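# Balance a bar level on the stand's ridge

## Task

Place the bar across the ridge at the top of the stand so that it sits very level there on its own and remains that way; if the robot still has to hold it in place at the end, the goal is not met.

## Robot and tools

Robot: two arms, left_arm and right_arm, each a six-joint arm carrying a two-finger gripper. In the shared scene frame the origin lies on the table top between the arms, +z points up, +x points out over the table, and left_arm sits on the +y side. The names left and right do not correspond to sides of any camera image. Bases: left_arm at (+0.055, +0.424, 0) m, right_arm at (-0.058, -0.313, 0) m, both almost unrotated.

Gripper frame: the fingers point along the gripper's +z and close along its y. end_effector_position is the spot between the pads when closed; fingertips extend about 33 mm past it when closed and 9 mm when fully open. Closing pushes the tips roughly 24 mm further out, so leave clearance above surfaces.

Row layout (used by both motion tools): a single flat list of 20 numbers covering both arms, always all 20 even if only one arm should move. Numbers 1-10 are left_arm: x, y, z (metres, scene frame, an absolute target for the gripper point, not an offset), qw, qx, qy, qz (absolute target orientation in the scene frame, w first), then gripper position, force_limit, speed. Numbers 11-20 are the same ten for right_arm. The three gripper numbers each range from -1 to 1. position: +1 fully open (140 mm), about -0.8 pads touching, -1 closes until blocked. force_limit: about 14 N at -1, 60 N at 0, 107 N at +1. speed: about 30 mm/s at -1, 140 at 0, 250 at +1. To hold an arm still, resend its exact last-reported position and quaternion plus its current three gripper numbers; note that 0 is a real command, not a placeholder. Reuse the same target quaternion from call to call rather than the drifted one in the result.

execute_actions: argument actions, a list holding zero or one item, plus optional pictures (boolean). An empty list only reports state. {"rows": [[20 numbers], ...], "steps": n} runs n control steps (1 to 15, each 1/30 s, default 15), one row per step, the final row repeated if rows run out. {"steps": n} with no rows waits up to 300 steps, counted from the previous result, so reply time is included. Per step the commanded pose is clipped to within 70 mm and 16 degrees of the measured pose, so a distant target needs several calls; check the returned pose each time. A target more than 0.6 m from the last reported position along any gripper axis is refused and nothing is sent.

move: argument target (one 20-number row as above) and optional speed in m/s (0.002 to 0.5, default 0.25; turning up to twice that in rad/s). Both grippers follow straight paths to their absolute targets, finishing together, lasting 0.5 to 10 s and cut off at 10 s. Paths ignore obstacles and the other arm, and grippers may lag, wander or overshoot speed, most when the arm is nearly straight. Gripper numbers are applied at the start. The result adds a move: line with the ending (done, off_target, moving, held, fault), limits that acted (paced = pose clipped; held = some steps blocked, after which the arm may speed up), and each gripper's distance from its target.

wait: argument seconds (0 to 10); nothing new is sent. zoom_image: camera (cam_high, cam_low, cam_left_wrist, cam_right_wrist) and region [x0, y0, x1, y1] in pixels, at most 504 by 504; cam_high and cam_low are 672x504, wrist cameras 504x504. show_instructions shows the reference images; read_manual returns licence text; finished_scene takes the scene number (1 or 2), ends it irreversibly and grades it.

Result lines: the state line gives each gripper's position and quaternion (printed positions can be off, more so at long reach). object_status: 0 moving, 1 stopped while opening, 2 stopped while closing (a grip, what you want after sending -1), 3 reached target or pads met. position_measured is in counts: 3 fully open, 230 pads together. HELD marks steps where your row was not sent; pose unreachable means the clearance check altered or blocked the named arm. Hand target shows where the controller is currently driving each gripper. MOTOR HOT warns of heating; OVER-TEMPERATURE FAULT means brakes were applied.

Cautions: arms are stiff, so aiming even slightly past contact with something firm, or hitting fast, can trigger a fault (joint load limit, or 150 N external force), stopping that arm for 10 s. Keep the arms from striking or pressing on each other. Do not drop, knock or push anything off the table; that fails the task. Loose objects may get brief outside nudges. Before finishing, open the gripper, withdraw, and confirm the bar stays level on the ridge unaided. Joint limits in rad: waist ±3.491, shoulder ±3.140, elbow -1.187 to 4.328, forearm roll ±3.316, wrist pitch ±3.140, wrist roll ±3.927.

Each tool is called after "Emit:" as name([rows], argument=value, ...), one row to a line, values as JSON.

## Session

Emit:
execute_actions(actions=[])

Scene clock: 0.00 s of 4100.00 s.
left_arm: end_effector_position=(+0.3666, +0.6375, +0.2697) position_measured=3 object_status=3 end_effector_quat_wxyz=(-0.169, +0.451, +0.876, +0.029) | right_arm: end_effector_position=(+0.5413, -0.2258, +0.2486) position_measured=3 object_status=3 end_effector_quat_wxyz=(-0.139, +0.637, +0.484, +0.583)
Joint positions: left_arm=[ 0.614 -0.045  0.079 -0.337 -1.79   3.081] | right_arm=[-0.386  0.108 -0.179 -1.369 -1.199 -2.523]
Joint velocities: left_arm=[ 0.     0.    -0.     0.001  0.     0.001] | right_arm=[-0.    -0.    -0.     0.     0.001  0.001]
Hand target (left_arm): +0.367, +0.637, +0.270; -0.169, +0.451, +0.876, +0.029
Hand target (right_arm): +0.541, -0.226, +0.249; -0.139, +0.637, +0.484, +0.583

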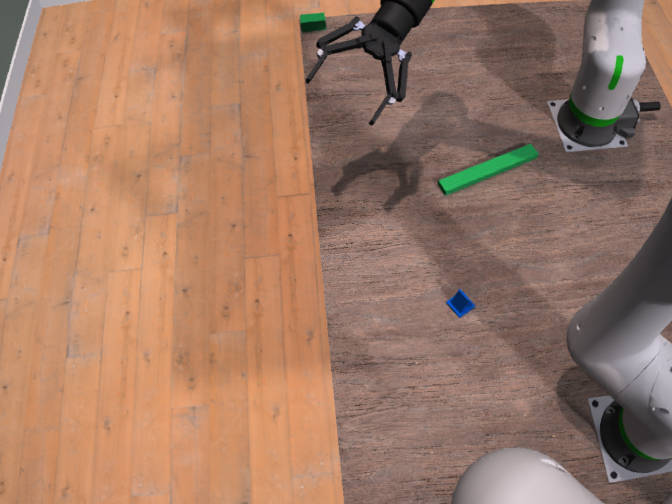

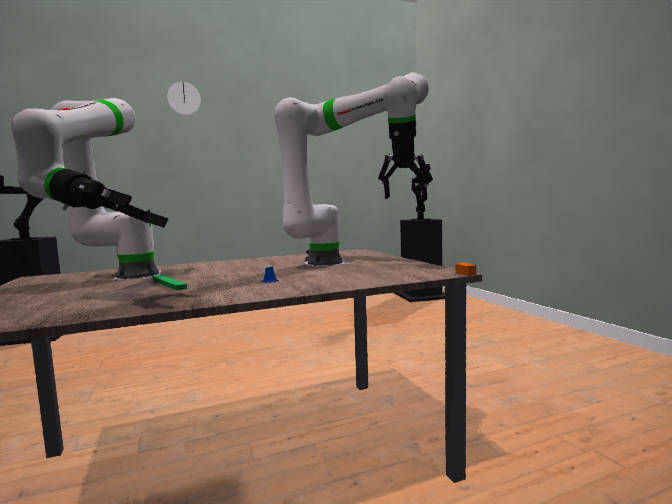

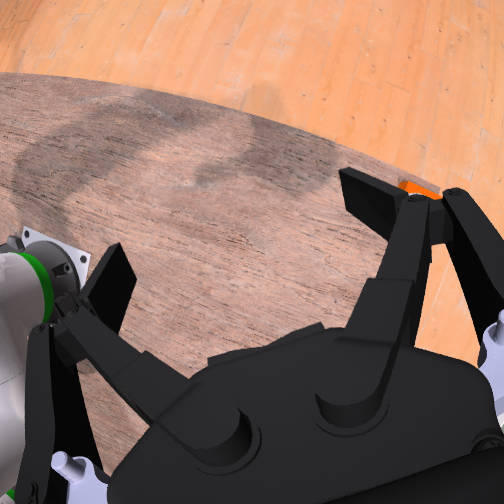

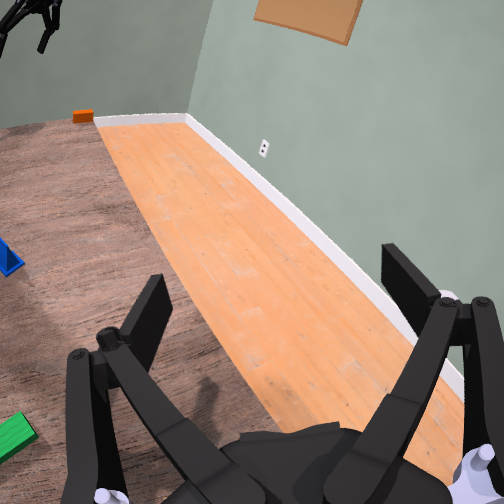

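Emit:
move(target=[0.33,0.12,0.22,0,1,0.026,0,1,0,0,0.3,-0.65,0.3,-0.139,0.637,0.484,0.583,1,0,0], speed=0.4)

Emit:
move(target=[0.21,-0.156,0.1,0,1,0.026,0,1,0,0,0.3,-0.65,0.3,-0.139,0.637,0.484,0.583,1,0,0])

Scene clock: 8.90 s of 4100.00 s.
left_arm: end_effector_position=(+0.3296, +0.1209, +0.2198) position_measured=3 object_status=3 end_effector_quat_wxyz=(+0.001, +1.000, +0.026, +0.001) | right_arm: end_effector_position=(+0.3009, -0.6497, +0.3007) position_measured=3 object_status=3 end_effector_quat_wxyz=(-0.139, +0.636, +0.484, +0.584)
Joint positions: left_arm=[-0.519 -0.106 -0.144  0.    -1.531  2.132] | right_arm=[-1.277  0.493  0.435 -1.205 -2.103 -2.481]
Joint velocities: left_arm=[-0.001  0.004  0.001  0.     0.    -0.004] | right_arm=[ 0.     0.002  0.002 -0.001 -0.002 -0.001]
Hand target (left_arm): +0.330, +0.121, +0.220; +0.001, +1.000, +0.025, +0.001
Hand target (right_arm): +0.301, -0.650, +0.301; -0.139, +0.636, +0.484, +0.584
Off the commanded pose (left_arm): 0.001 m, 0 deg.
Off the commanded pose (right_arm): 0.001 m, 0 deg.
After step 90, 2.70 s passed at rest.
move: done

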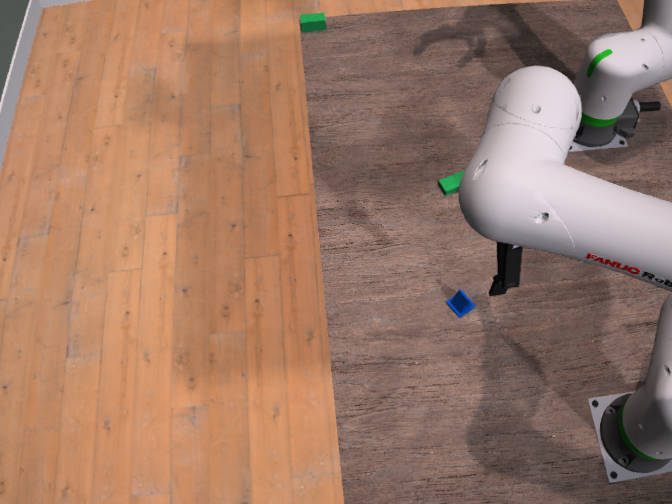

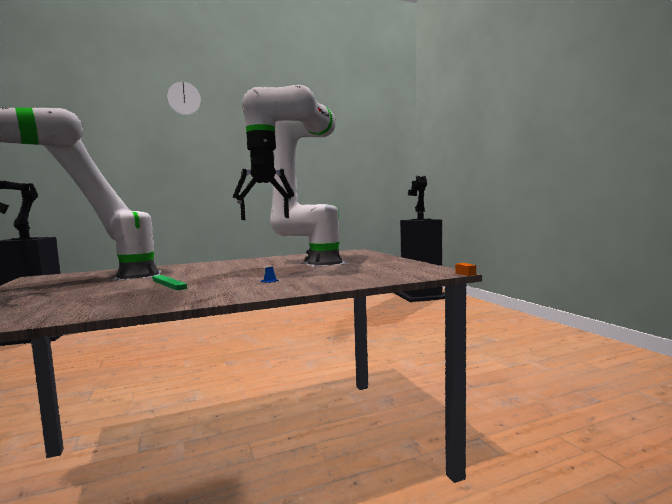

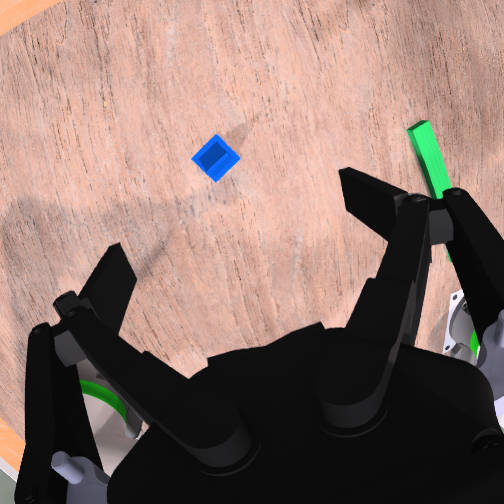

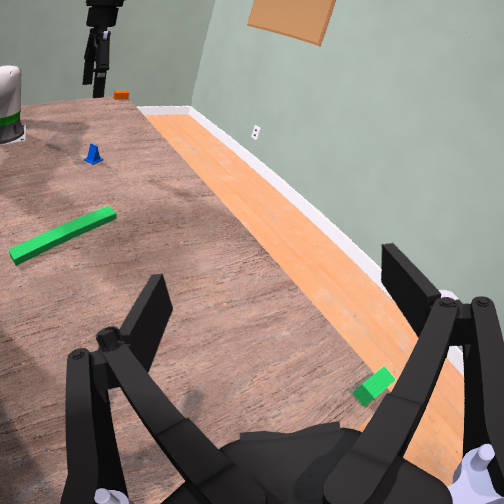

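Scene clock: 10.67 s of 4100.00 s.
left_arm: end_effector_position=(+0.2101, -0.1560, +0.1006) position_measured=3 object_status=3 end_effector_quat_wxyz=(+0.001, +1.000, +0.026, +0.000) | right_arm: end_effector_position=(+0.3000, -0.6500, +0.3000) position_measured=3 object_status=3 end_effector_quat_wxyz=(-0.139, +0.637, +0.484, +0.583)
Joint positions: left_arm=[-1.1    0.421  0.181  0.    -1.33   2.714] | right_arm=[-1.278  0.493  0.435 -1.202 -2.103 -2.481]
Joint velocities: left_arm=[-0.001  0.004  0.004 -0.    -0.001  0.001] | right_arm=[-0.001  0.001  0.     0.    -0.001  0.002]
Hand target (left_arm): +0.210, -0.156, +0.101; +0.001, +1.000, +0.026, +0.000
Hand target (right_arm): +0.300, -0.650, +0.300; -0.139, +0.637, +0.484, +0.583
Off the commanded pose (left_arm): 0.001 m, 0 deg.
Off the commanded pose (right_arm): 0.000 m, 0 deg.
move: done

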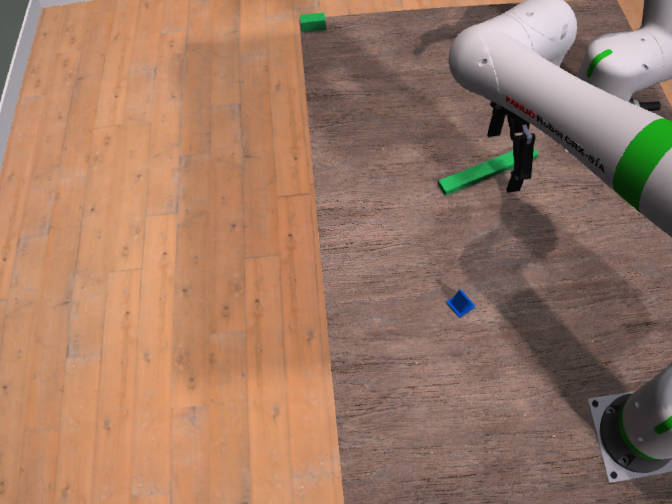

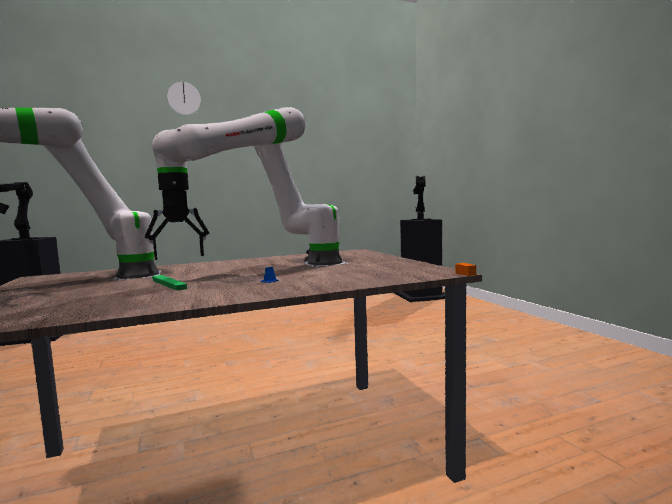

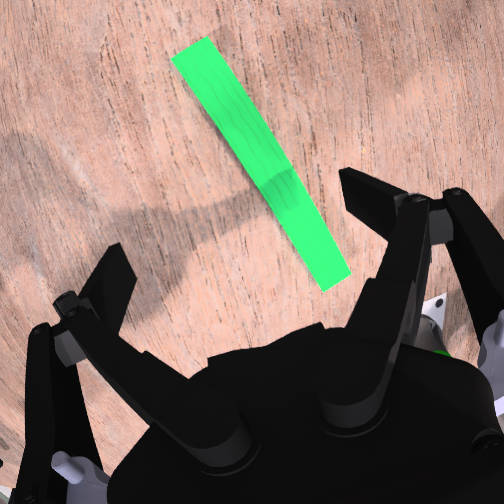

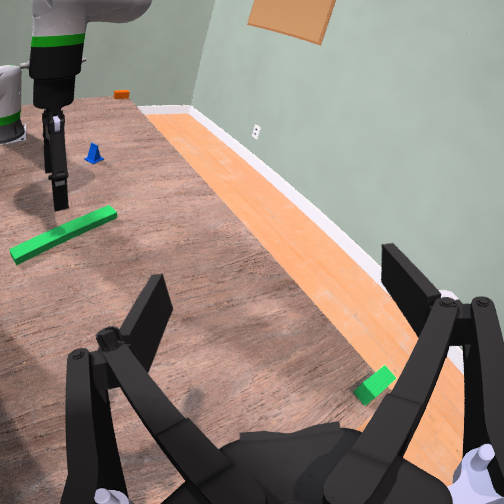

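Emit:
move(target=[0.219,-0.195,0.038,0,0.989,0.148,0,0.5,0,0,0.3,-0.65,0.3,-0.139,0.637,0.484,0.583,1,0,0], speed=0.1)

Scene clock: 17.00 s of 4100.00 s.
left_arm: end_effector_position=(+0.2189, -0.1952, +0.0382) position_measured=66 object_status=3 end_effector_quat_wxyz=(+0.000, +0.989, +0.148, -0.000) | right_arm: end_effector_position=(+0.3000, -0.6500, +0.3000) position_measured=3 object_status=3 end_effector_quat_wxyz=(-0.139, +0.637, +0.484, +0.583)
Joint positions: left_arm=[-1.116  0.563  0.239  0.    -1.247  2.975] | right_arm=[-1.278  0.493  0.435 -1.202 -2.103 -2.481]
Joint velocities: left_arm=[-0.     0.002  0.002  0.     0.001  0.004] | right_arm=[-0.001 -0.     0.     0.     0.     0.001]
Hand target (left_arm): +0.219, -0.195, +0.038; +0.000, +0.989, +0.148, -0.000
Hand target (right_arm): +0.300, -0.650, +0.300; -0.139, +0.637, +0.484, +0.583
Off the commanded pose (left_arm): 0.000 m, 0 deg.
Off the commanded pose (right_arm): 0.000 m, 0 deg.
After step 90, 1.77 s passed at rest.
move: done

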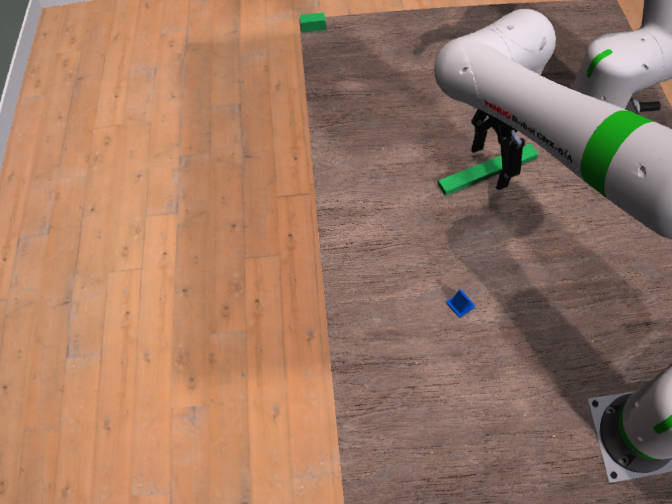

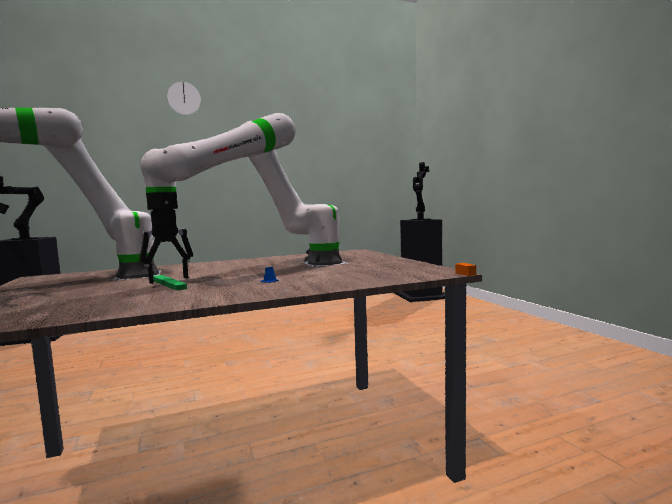

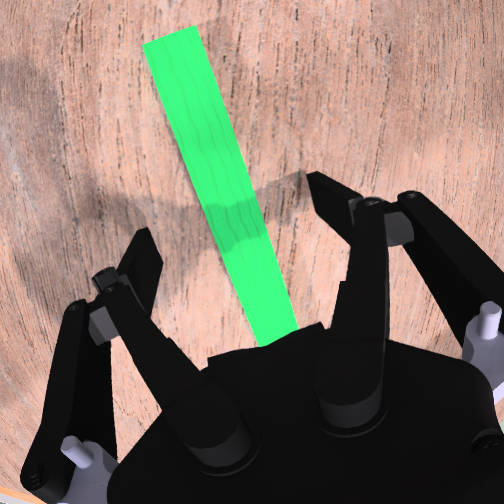

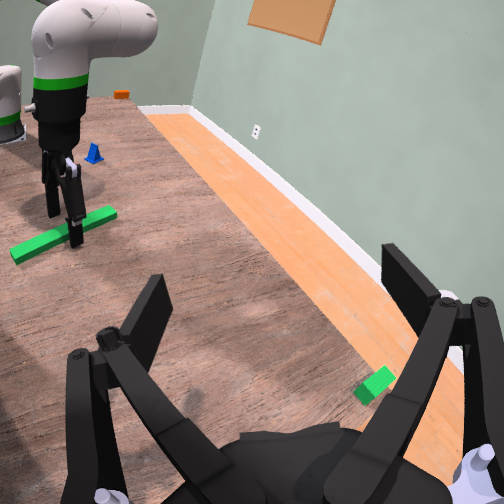

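Emit:
move(target=[0.219,-0.195,0.036,0,0.989,0.148,0,-1,0,0,0.3,-0.65,0.3,-0.139,0.637,0.484,0.583,1,0,0])

Emit:
move(target=[0.225,-0.18,0.13,0,0.989,0.148,0,-1,0,0,0.42,-0.5,0.25,-0.139,0.637,0.484,0.583,1,0,0], speed=0.2)

Emit:
move(target=[0.33,0.1,0.13,0,0.968,0.25,0,-1,0,0,0.49,-0.11,0.08,-0.609,0.359,0.609,0.359,1,0,0])

Scene clock: 24.00 s of 4100.00 s.
left_arm: end_effector_position=(+0.2190, -0.1951, +0.0361) position_measured=185 object_status=2 end_effector_quat_wxyz=(+0.000, +0.989, +0.148, +0.000) | right_arm: end_effector_position=(+0.3000, -0.6500, +0.3000) position_measured=3 object_status=3 end_effector_quat_wxyz=(-0.139, +0.637, +0.484, +0.583)
Joint positions: left_arm=[-1.116  0.565  0.236 -0.    -1.242  2.976] | right_arm=[-1.278  0.493  0.435 -1.202 -2.103 -2.481]
Joint velocities: left_arm=[ 0.     0.001 -0.001  0.     0.     0.001] | right_arm=[-0.002  0.001 -0.    -0.     0.     0.002]
Hand target (left_arm): +0.219, -0.195, +0.036; +0.000, +0.989, +0.148, -0.000
Hand target (right_arm): +0.300, -0.650, +0.300; -0.139, +0.637, +0.484, +0.583
Off the commanded pose (left_arm): 0.000 m, 0 deg.
Off the commanded pose (right_arm): 0.000 m, 0 deg.
After step 90, 3.23 s passed at rest.
move: done

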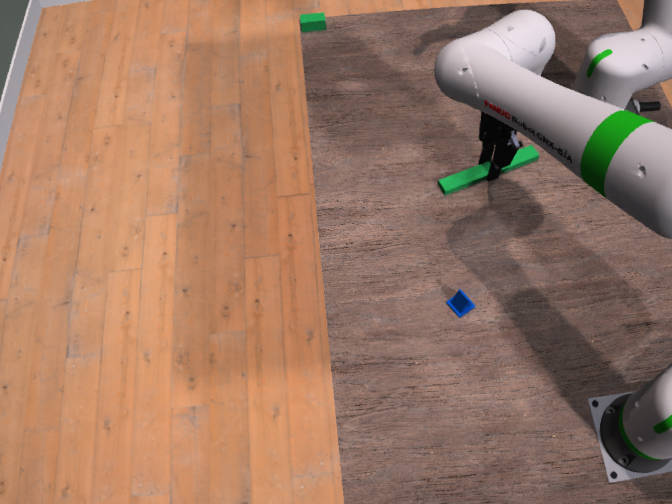

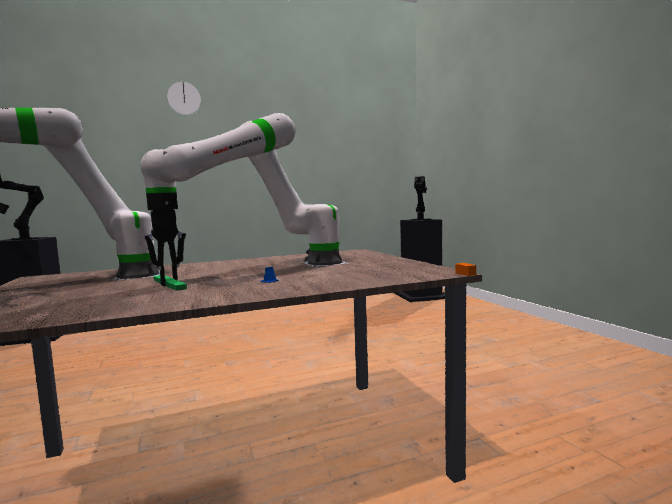

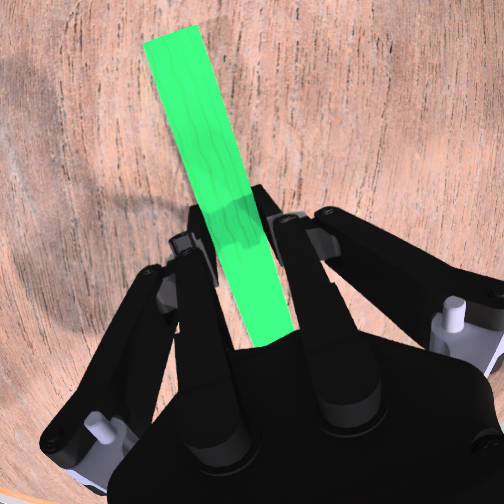

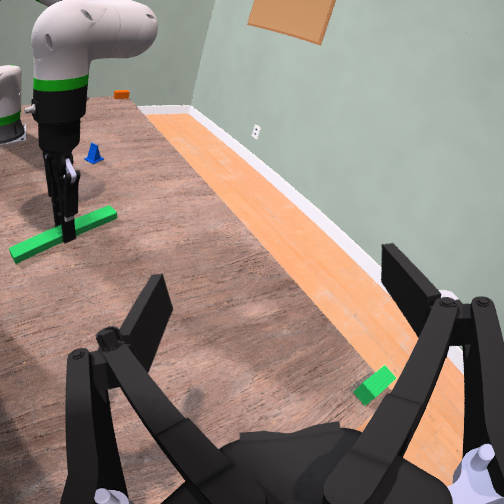

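Scene clock: 25.47 s of 4100.00 s.
left_arm: end_effector_position=(+0.2249, -0.1797, +0.1299) position_measured=185 object_status=2 end_effector_quat_wxyz=(-0.000, +0.989, +0.148, +0.000) | right_arm: end_effector_position=(+0.4197, -0.4999, +0.2500) position_measured=3 object_status=3 end_effector_quat_wxyz=(-0.139, +0.638, +0.484, +0.583)
Joint positions: left_arm=[-1.096  0.475  0.328 -0.    -1.424  2.956] | right_arm=[-0.975  0.328  0.083 -1.221 -1.757 -2.409]
Joint velocities: left_arm=[ 0.    -0.     0.001 -0.    -0.     0.001] | right_arm=[ 0.003  0.    -0.001 -0.001  0.001  0.001]
Hand target (left_arm): +0.225, -0.180, +0.130; -0.000, +0.989, +0.148, +0.000
Hand target (right_arm): +0.420, -0.500, +0.250; -0.139, +0.638, +0.484, +0.583
Off the commanded pose (left_arm): 0.000 m, 0 deg.
Off the commanded pose (right_arm): 0.000 m, 0 deg.
move: done

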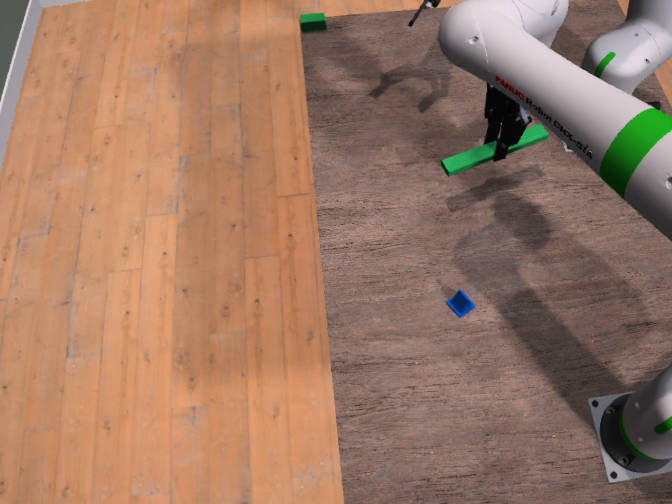

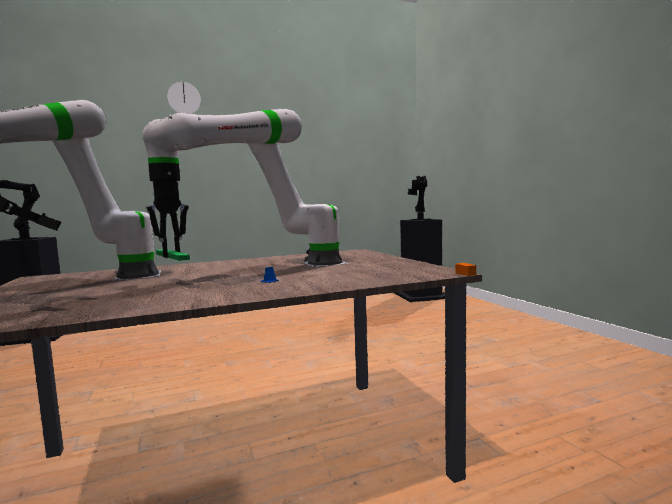

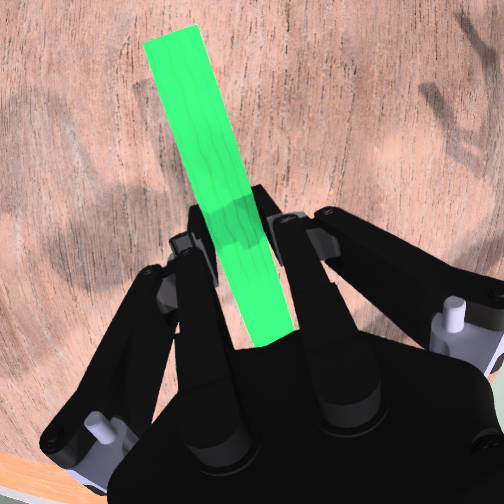

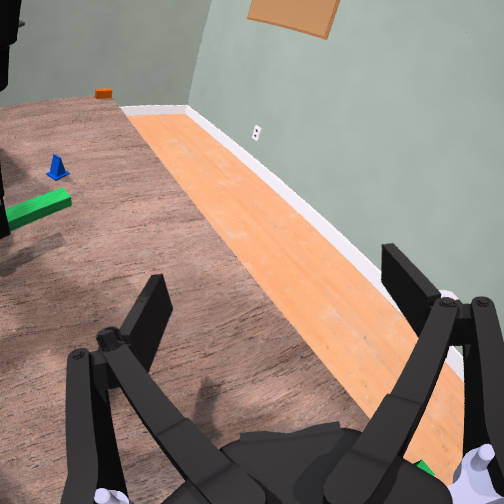

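Scene clock: 28.40 s of 4100.00 s.
left_arm: end_effector_position=(+0.3302, +0.0999, +0.1294) position_measured=185 object_status=2 end_effector_quat_wxyz=(-0.001, +0.968, +0.250, +0.000) | right_arm: end_effector_position=(+0.4895, -0.1118, +0.0806) position_measured=3 object_status=3 end_effector_quat_wxyz=(+0.609, -0.361, -0.609, -0.357)
Joint positions: left_arm=[-0.565 -0.028 -0.284 -0.001 -1.316  2.633] | right_arm=[-0.121  1.143  0.77  -1.318 -2.136 -2.699]
Joint velocities: left_arm=[ 0.001  0.001 -0.001  0.001 -0.001 -0.001] | right_arm=[ 0.001  0.004  0.005 -0.002 -0.001 -0.004]
Hand target (left_arm): +0.330, +0.100, +0.129; -0.000, +0.968, +0.250, +0.000
Hand target (right_arm): +0.489, -0.112, +0.081; +0.610, -0.361, -0.609, -0.357
Off the commanded pose (left_arm): 0.001 m, 0 deg.
Off the commanded pose (right_arm): 0.002 m, 0 deg.
move: done

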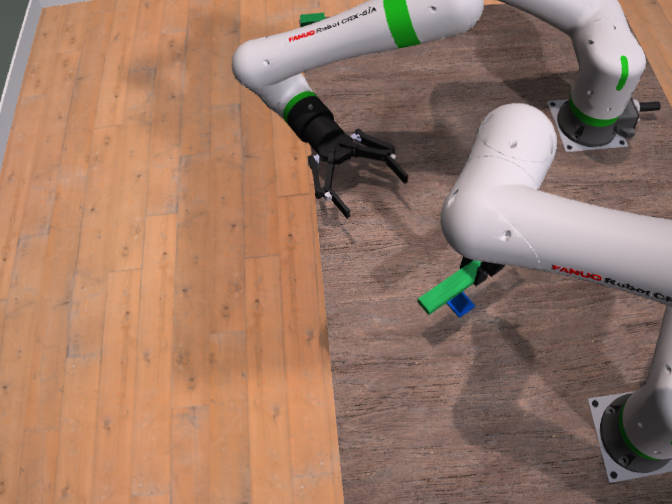

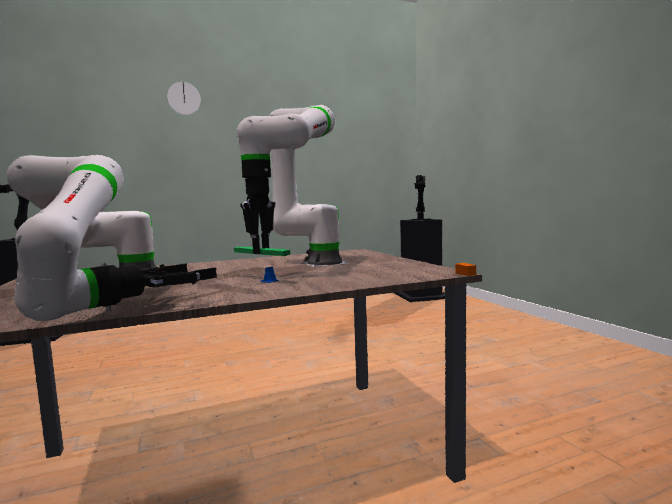

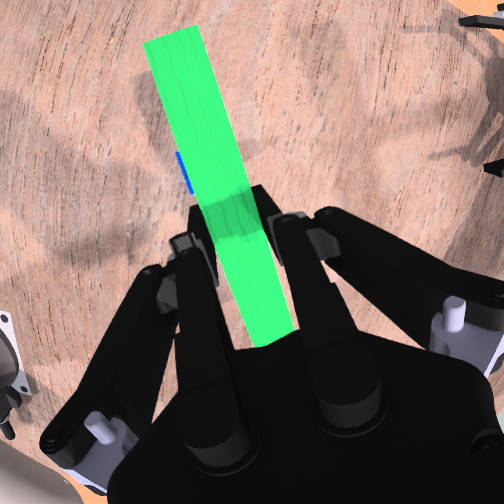

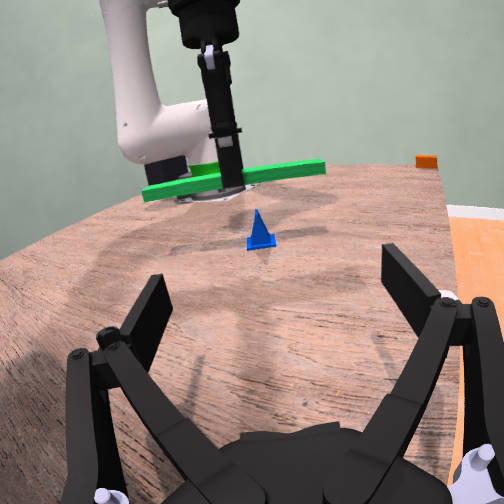

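Emit:
move(target=[0.346,0.118,0.105,0,0.968,0.25,0,-1,0,0,0.49,-0.11,0.05,-0.609,0.359,0.609,0.359,1,0,0], speed=0.05)

Emit:
zoom_image(camera="cam_right_wrist", region=[150,120,360,260])

Scene clock: 42.37 s of 4100.00 s.
left_arm: end_effector_position=(+0.3461, +0.1179, +0.1050) position_measured=185 object_status=2 end_effector_quat_wxyz=(-0.000, +0.968, +0.250, -0.000) | right_arm: end_effector_position=(+0.4901, -0.1108, +0.0625) position_measured=3 object_status=3 end_effector_quat_wxyz=(+0.608, -0.358, -0.610, -0.359)
Joint positions: left_arm=[-0.506 -0.019 -0.334 -0.    -1.255  2.573] | right_arm=[-0.118  1.176  0.786 -1.308 -2.13  -2.673]
Joint velocities: left_arm=[ 0.     0.001 -0.     0.     0.    -0.001] | right_arm=[-0.001 -0.     0.    -0.     0.     0.002]
Hand target (left_arm): +0.346, +0.118, +0.105; -0.000, +0.968, +0.250, -0.000
Hand target (right_arm): +0.490, -0.111, +0.062; +0.608, -0.358, -0.610, -0.359
Off the commanded pose (left_arm): 0.000 m, 0 deg.
Off the commanded pose (right_arm): 0.013 m, 0 deg.
FORCE FAULT: contact force on the right arm reached its limit, and that arm stopped for 10 seconds. The contact can be on any part of that arm, not only on its tool. That arm's remaining commands of this call were not run. That arm holds still and accepts commands again. Move the arm away from the contact; if what it grips holds it there, let go first. Pushing or pulling that hard again can fault the arm again.
After step 90, 0.33 s passed at rest.
move: fault (right_arm)

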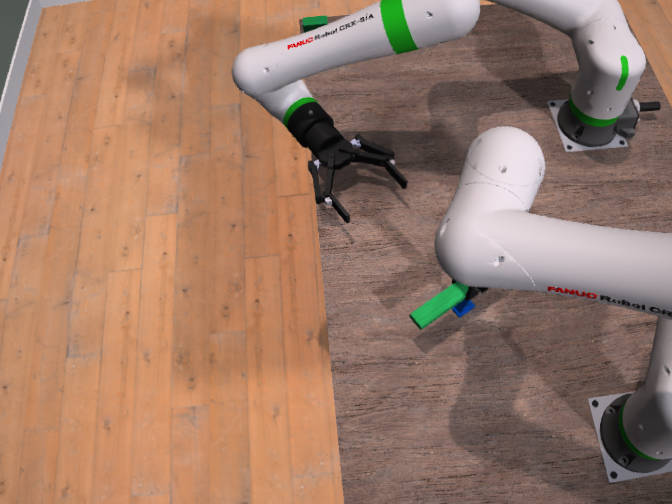

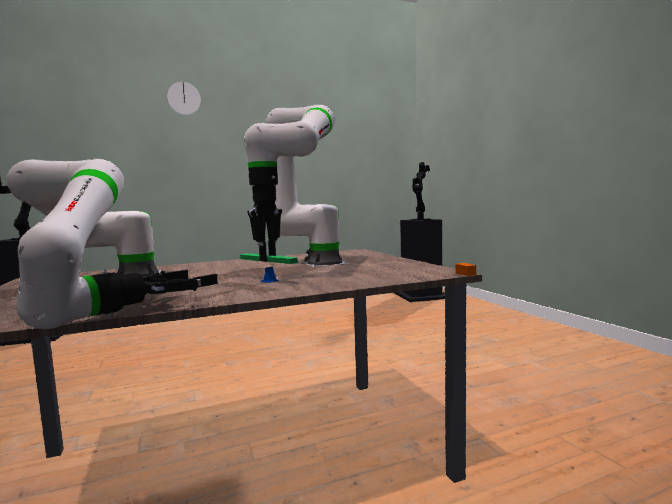

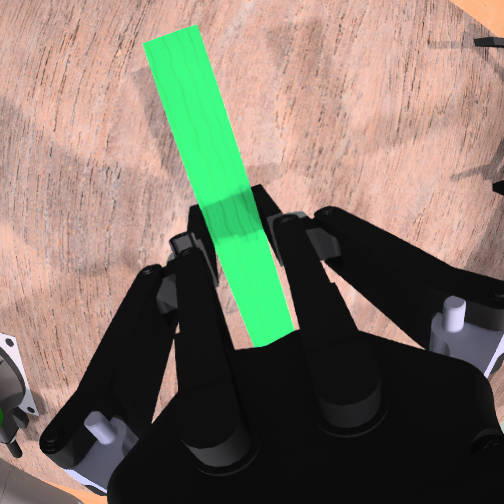

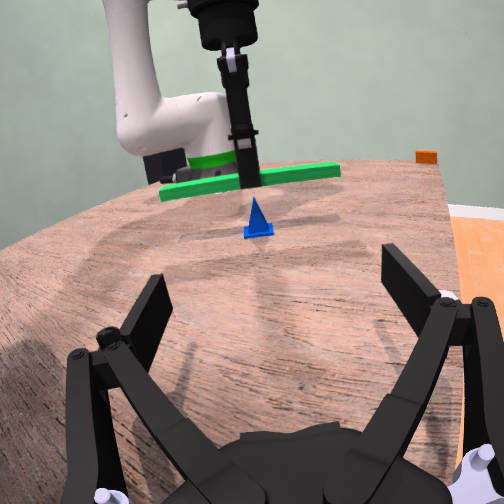

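Region (150, 120, 360, 260) of cam_right_wrist's 504x504 image, scaled by 2.400, with more detail than that image has.

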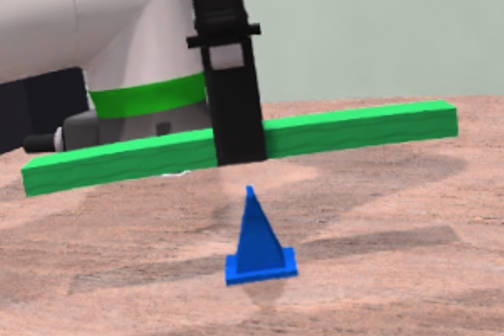

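Emit:
move(target=[0.3486,0.1195,0.096,0,0.968,0.25,0,-1,0,0,0.49,-0.11,0.07,-0.609,0.359,0.609,0.359,1,0,0], speed=0.015)

Emit:
zoom_image(camera="cam_right_wrist", region=[155,140,355,260])

Emit:
zoom_image(camera="cam_low", region=[233,245,308,290])

Scene clock: 45.97 s of 4100.00 s.
left_arm: end_effector_position=(+0.3486, +0.1195, +0.0961) position_measured=185 object_status=2 end_effector_quat_wxyz=(-0.000, +0.968, +0.250, +0.000) | right_arm: end_effector_position=(+0.4900, -0.1100, +0.0699) position_measured=3 object_status=3 end_effector_quat_wxyz=(+0.609, -0.359, -0.609, -0.359)
Joint positions: left_arm=[-0.499 -0.01  -0.347 -0.    -1.233  2.567] | right_arm=[-0.118  1.163  0.779 -1.314 -2.131 -2.683]
Joint velocities: left_arm=[ 0.001  0.    -0.001  0.     0.002 -0.001] | right_arm=[ 0.002 -0.001 -0.001 -0.     0.001  0.   ]
Hand target (left_arm): +0.349, +0.119, +0.096; -0.000, +0.968, +0.250, -0.000
Hand target (right_arm): +0.490, -0.110, +0.070; +0.609, -0.359, -0.609, -0.359
Off the commanded pose (left_arm): 0.000 m, 0 deg.
Off the commanded pose (right_arm): 0.000 m, 0 deg.
move: done

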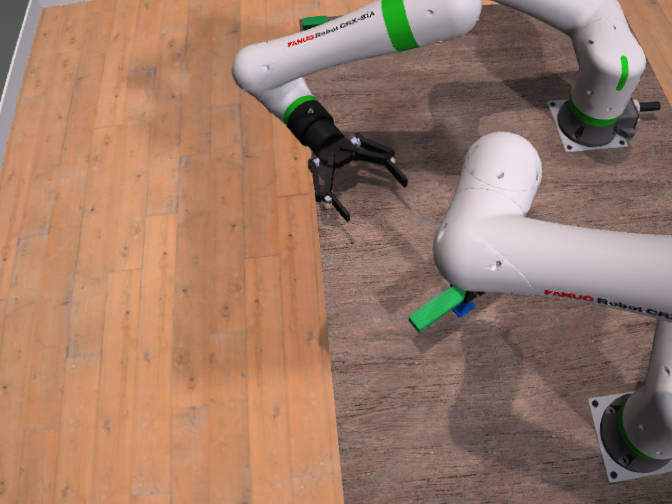

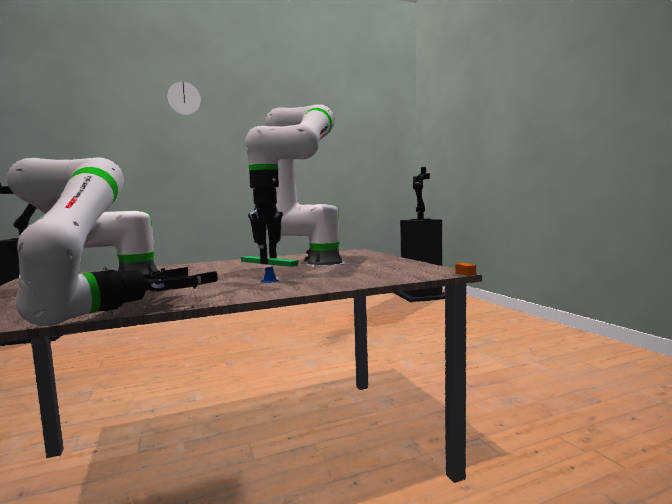

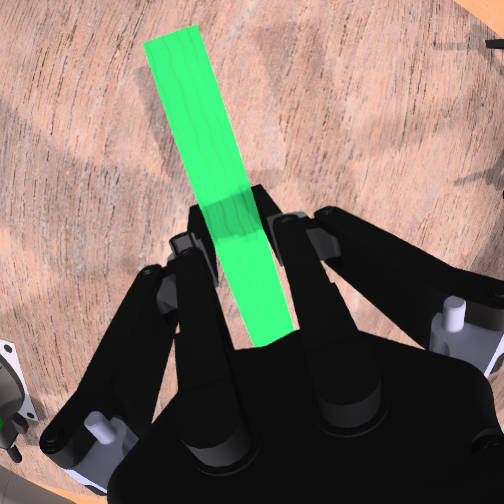

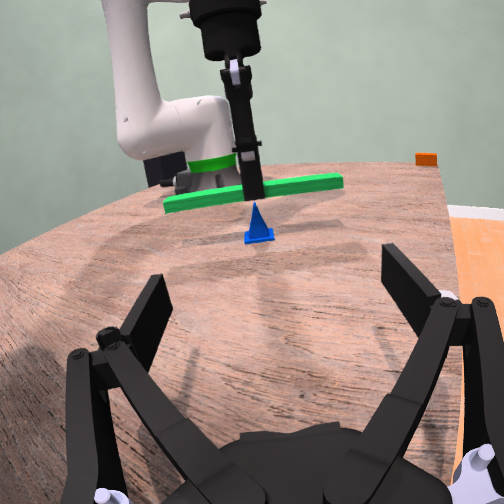

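Region (155, 140, 355, 260) of cam_right_wrist's 504x504 image, scaled by 2.520, with more detail than that image has; it fills the top 302 rows of this view, and the rest is white.

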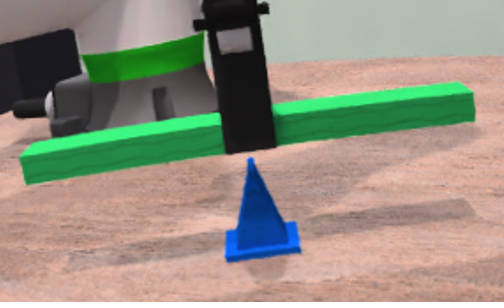

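Region (233, 245, 308, 290) of cam_low's 672x504 image, scaled by 6.720, with more detail than that image has; it fills the top 302 rows of this view, and the rest is white.

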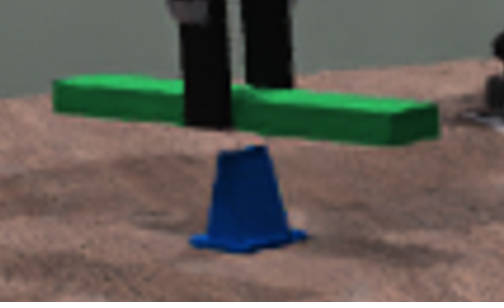

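Emit:
move(target=[0.3486,0.1195,0.0905,0,0.968,0.25,0,-1,0,0,0.49,-0.11,0.07,-0.609,0.359,0.609,0.359,1,0,0], speed=0.006)

Emit:
zoom_image(camera="cam_right_wrist", region=[155,140,355,260])

Emit:
zoom_image(camera="cam_low", region=[233,245,308,290])

Scene clock: 51.20 s of 4100.00 s.
left_arm: end_effector_position=(+0.3486, +0.1195, +0.0905) position_measured=185 object_status=2 end_effector_quat_wxyz=(+0.000, +0.968, +0.250, -0.000) | right_arm: end_effector_position=(+0.4900, -0.1100, +0.0700) position_measured=3 object_status=3 end_effector_quat_wxyz=(+0.609, -0.359, -0.609, -0.359)
Joint positions: left_arm=[-0.499 -0.005 -0.356  0.    -1.22   2.567] | right_arm=[-0.118  1.163  0.779 -1.314 -2.131 -2.683]
Joint velocities: left_arm=[-0.     0.    -0.001 -0.     0.001  0.001] | right_arm=[ 0.    -0.002 -0.    -0.    -0.001 -0.   ]
Hand target (left_arm): +0.349, +0.119, +0.090; +0.000, +0.968, +0.250, -0.000
Hand target (right_arm): +0.490, -0.110, +0.070; +0.609, -0.359, -0.609, -0.359
Off the commanded pose (left_arm): 0.000 m, 0 deg.
Off the commanded pose (right_arm): 0.000 m, 0 deg.
After step 90, 1.10 s passed at rest.
move: done

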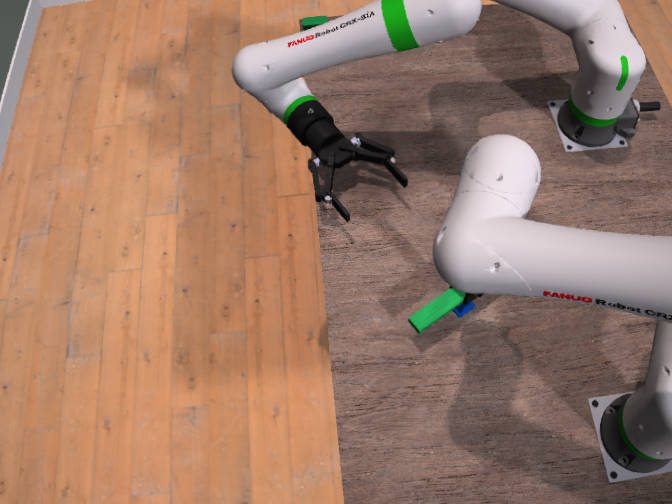

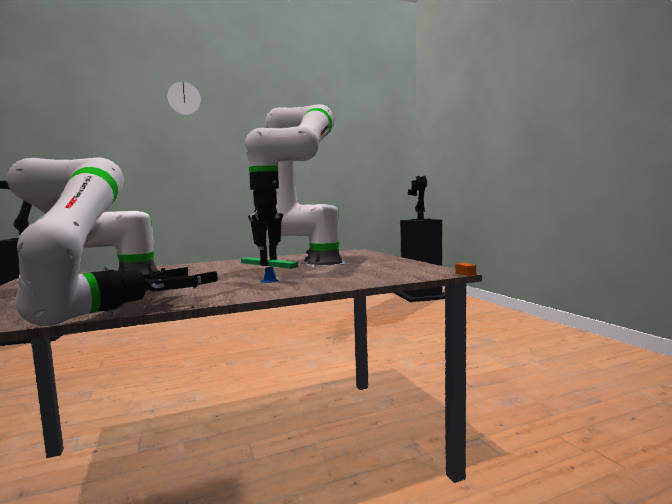

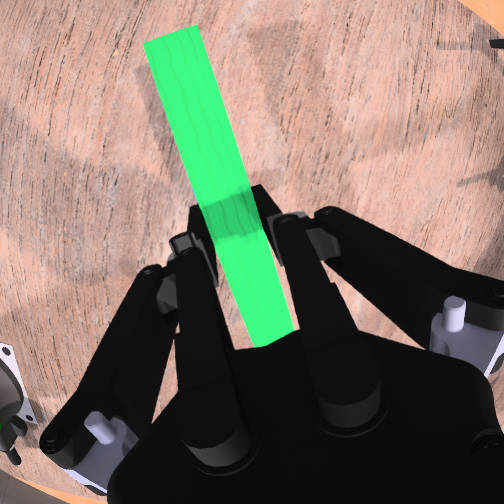

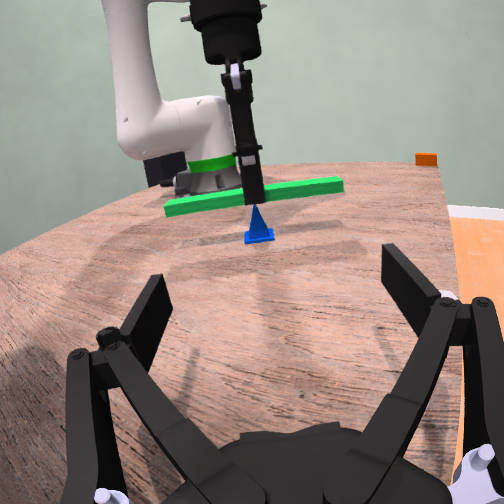

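Region (155, 140, 355, 260) of cam_right_wrist's 504x504 image, scaled by 2.520, with more detail than that image has; it fills the top 302 rows of this view, and the rest is white.

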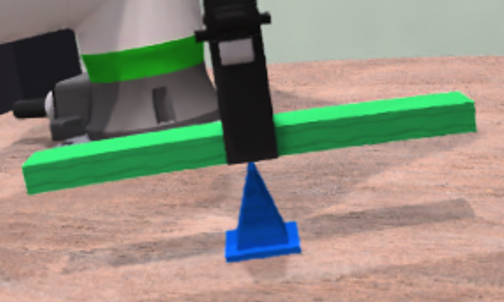

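Region (233, 245, 308, 290) of cam_low's 672x504 image, scaled by 6.720, with more detail than that image has; it fills the top 302 rows of this view, and the rest is white.

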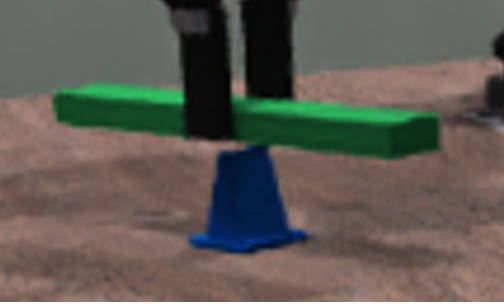

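Emit:
move(target=[0.3486,0.1195,0.0862,0,0.968,0.25,0,-1,0,0,0.49,-0.11,0.07,-0.609,0.359,0.609,0.359,1,0,0], speed=0.004)

Emit:
zoom_image(camera="cam_right_wrist", region=[155,140,355,260])

Emit:
zoom_image(camera="cam_low", region=[233,245,308,290])

Scene clock: 55.50 s of 4100.00 s.
left_arm: end_effector_position=(+0.3486, +0.1195, +0.0862) position_measured=185 object_status=2 end_effector_quat_wxyz=(+0.000, +0.968, +0.250, -0.000) | right_arm: end_effector_position=(+0.4900, -0.1100, +0.0700) position_measured=3 object_status=3 end_effector_quat_wxyz=(+0.609, -0.359, -0.609, -0.359)
Joint positions: left_arm=[-0.499 -0.001 -0.363  0.    -1.209  2.567] | right_arm=[-0.118  1.163  0.779 -1.314 -2.131 -2.683]
Joint velocities: left_arm=[ 0. -0. -0.  0.  0.  0.] | right_arm=[-0.     0.001 -0.     0.    -0.001 -0.001]
Hand target (left_arm): +0.349, +0.119, +0.086; +0.000, +0.968, +0.250, -0.000
Hand target (right_arm): +0.490, -0.110, +0.070; +0.609, -0.359, -0.609, -0.359
Off the commanded pose (left_arm): 0.000 m, 0 deg.
Off the commanded pose (right_arm): 0.000 m, 0 deg.
move: done

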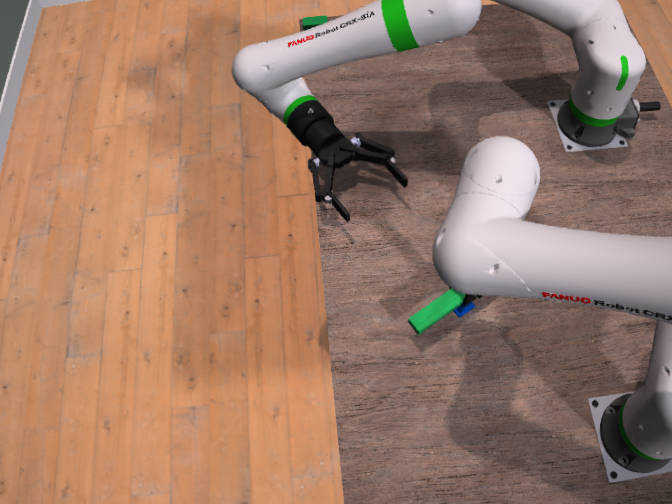

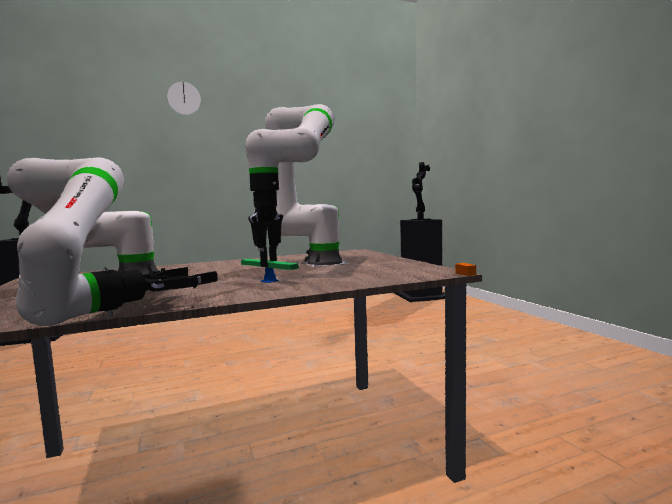

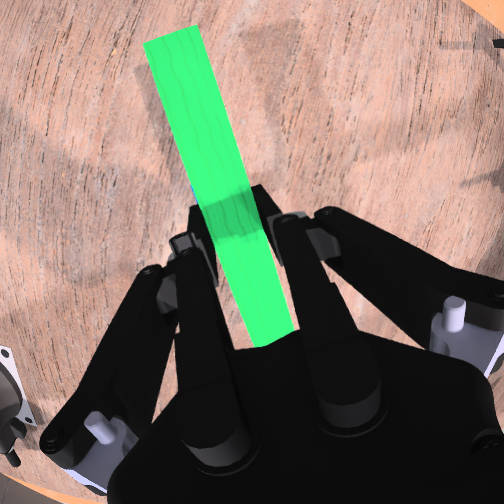

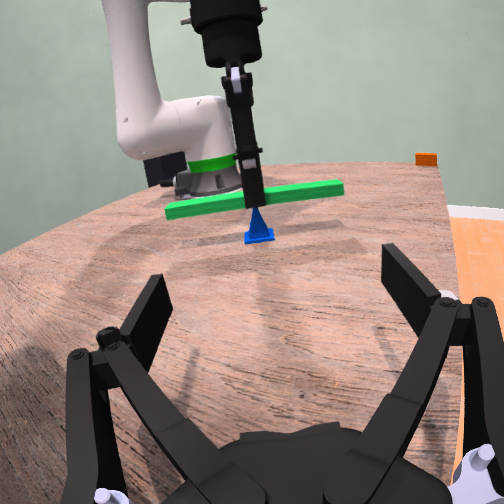

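Region (155, 140, 355, 260) of cam_right_wrist's 504x504 image, scaled by 2.520, with more detail than that image has; it fills the top 302 rows of this view, and the rest is white.

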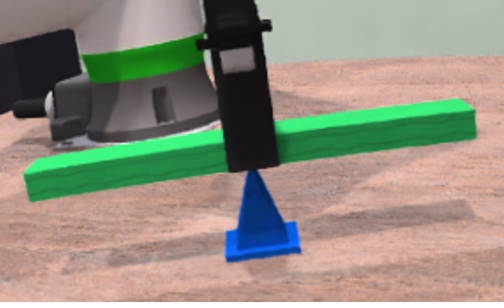

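Region (233, 245, 308, 290) of cam_low's 672x504 image, scaled by 6.720, with more detail than that image has; it fills the top 302 rows of this view, and the rest is white.

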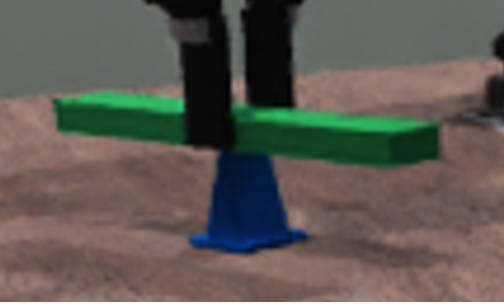

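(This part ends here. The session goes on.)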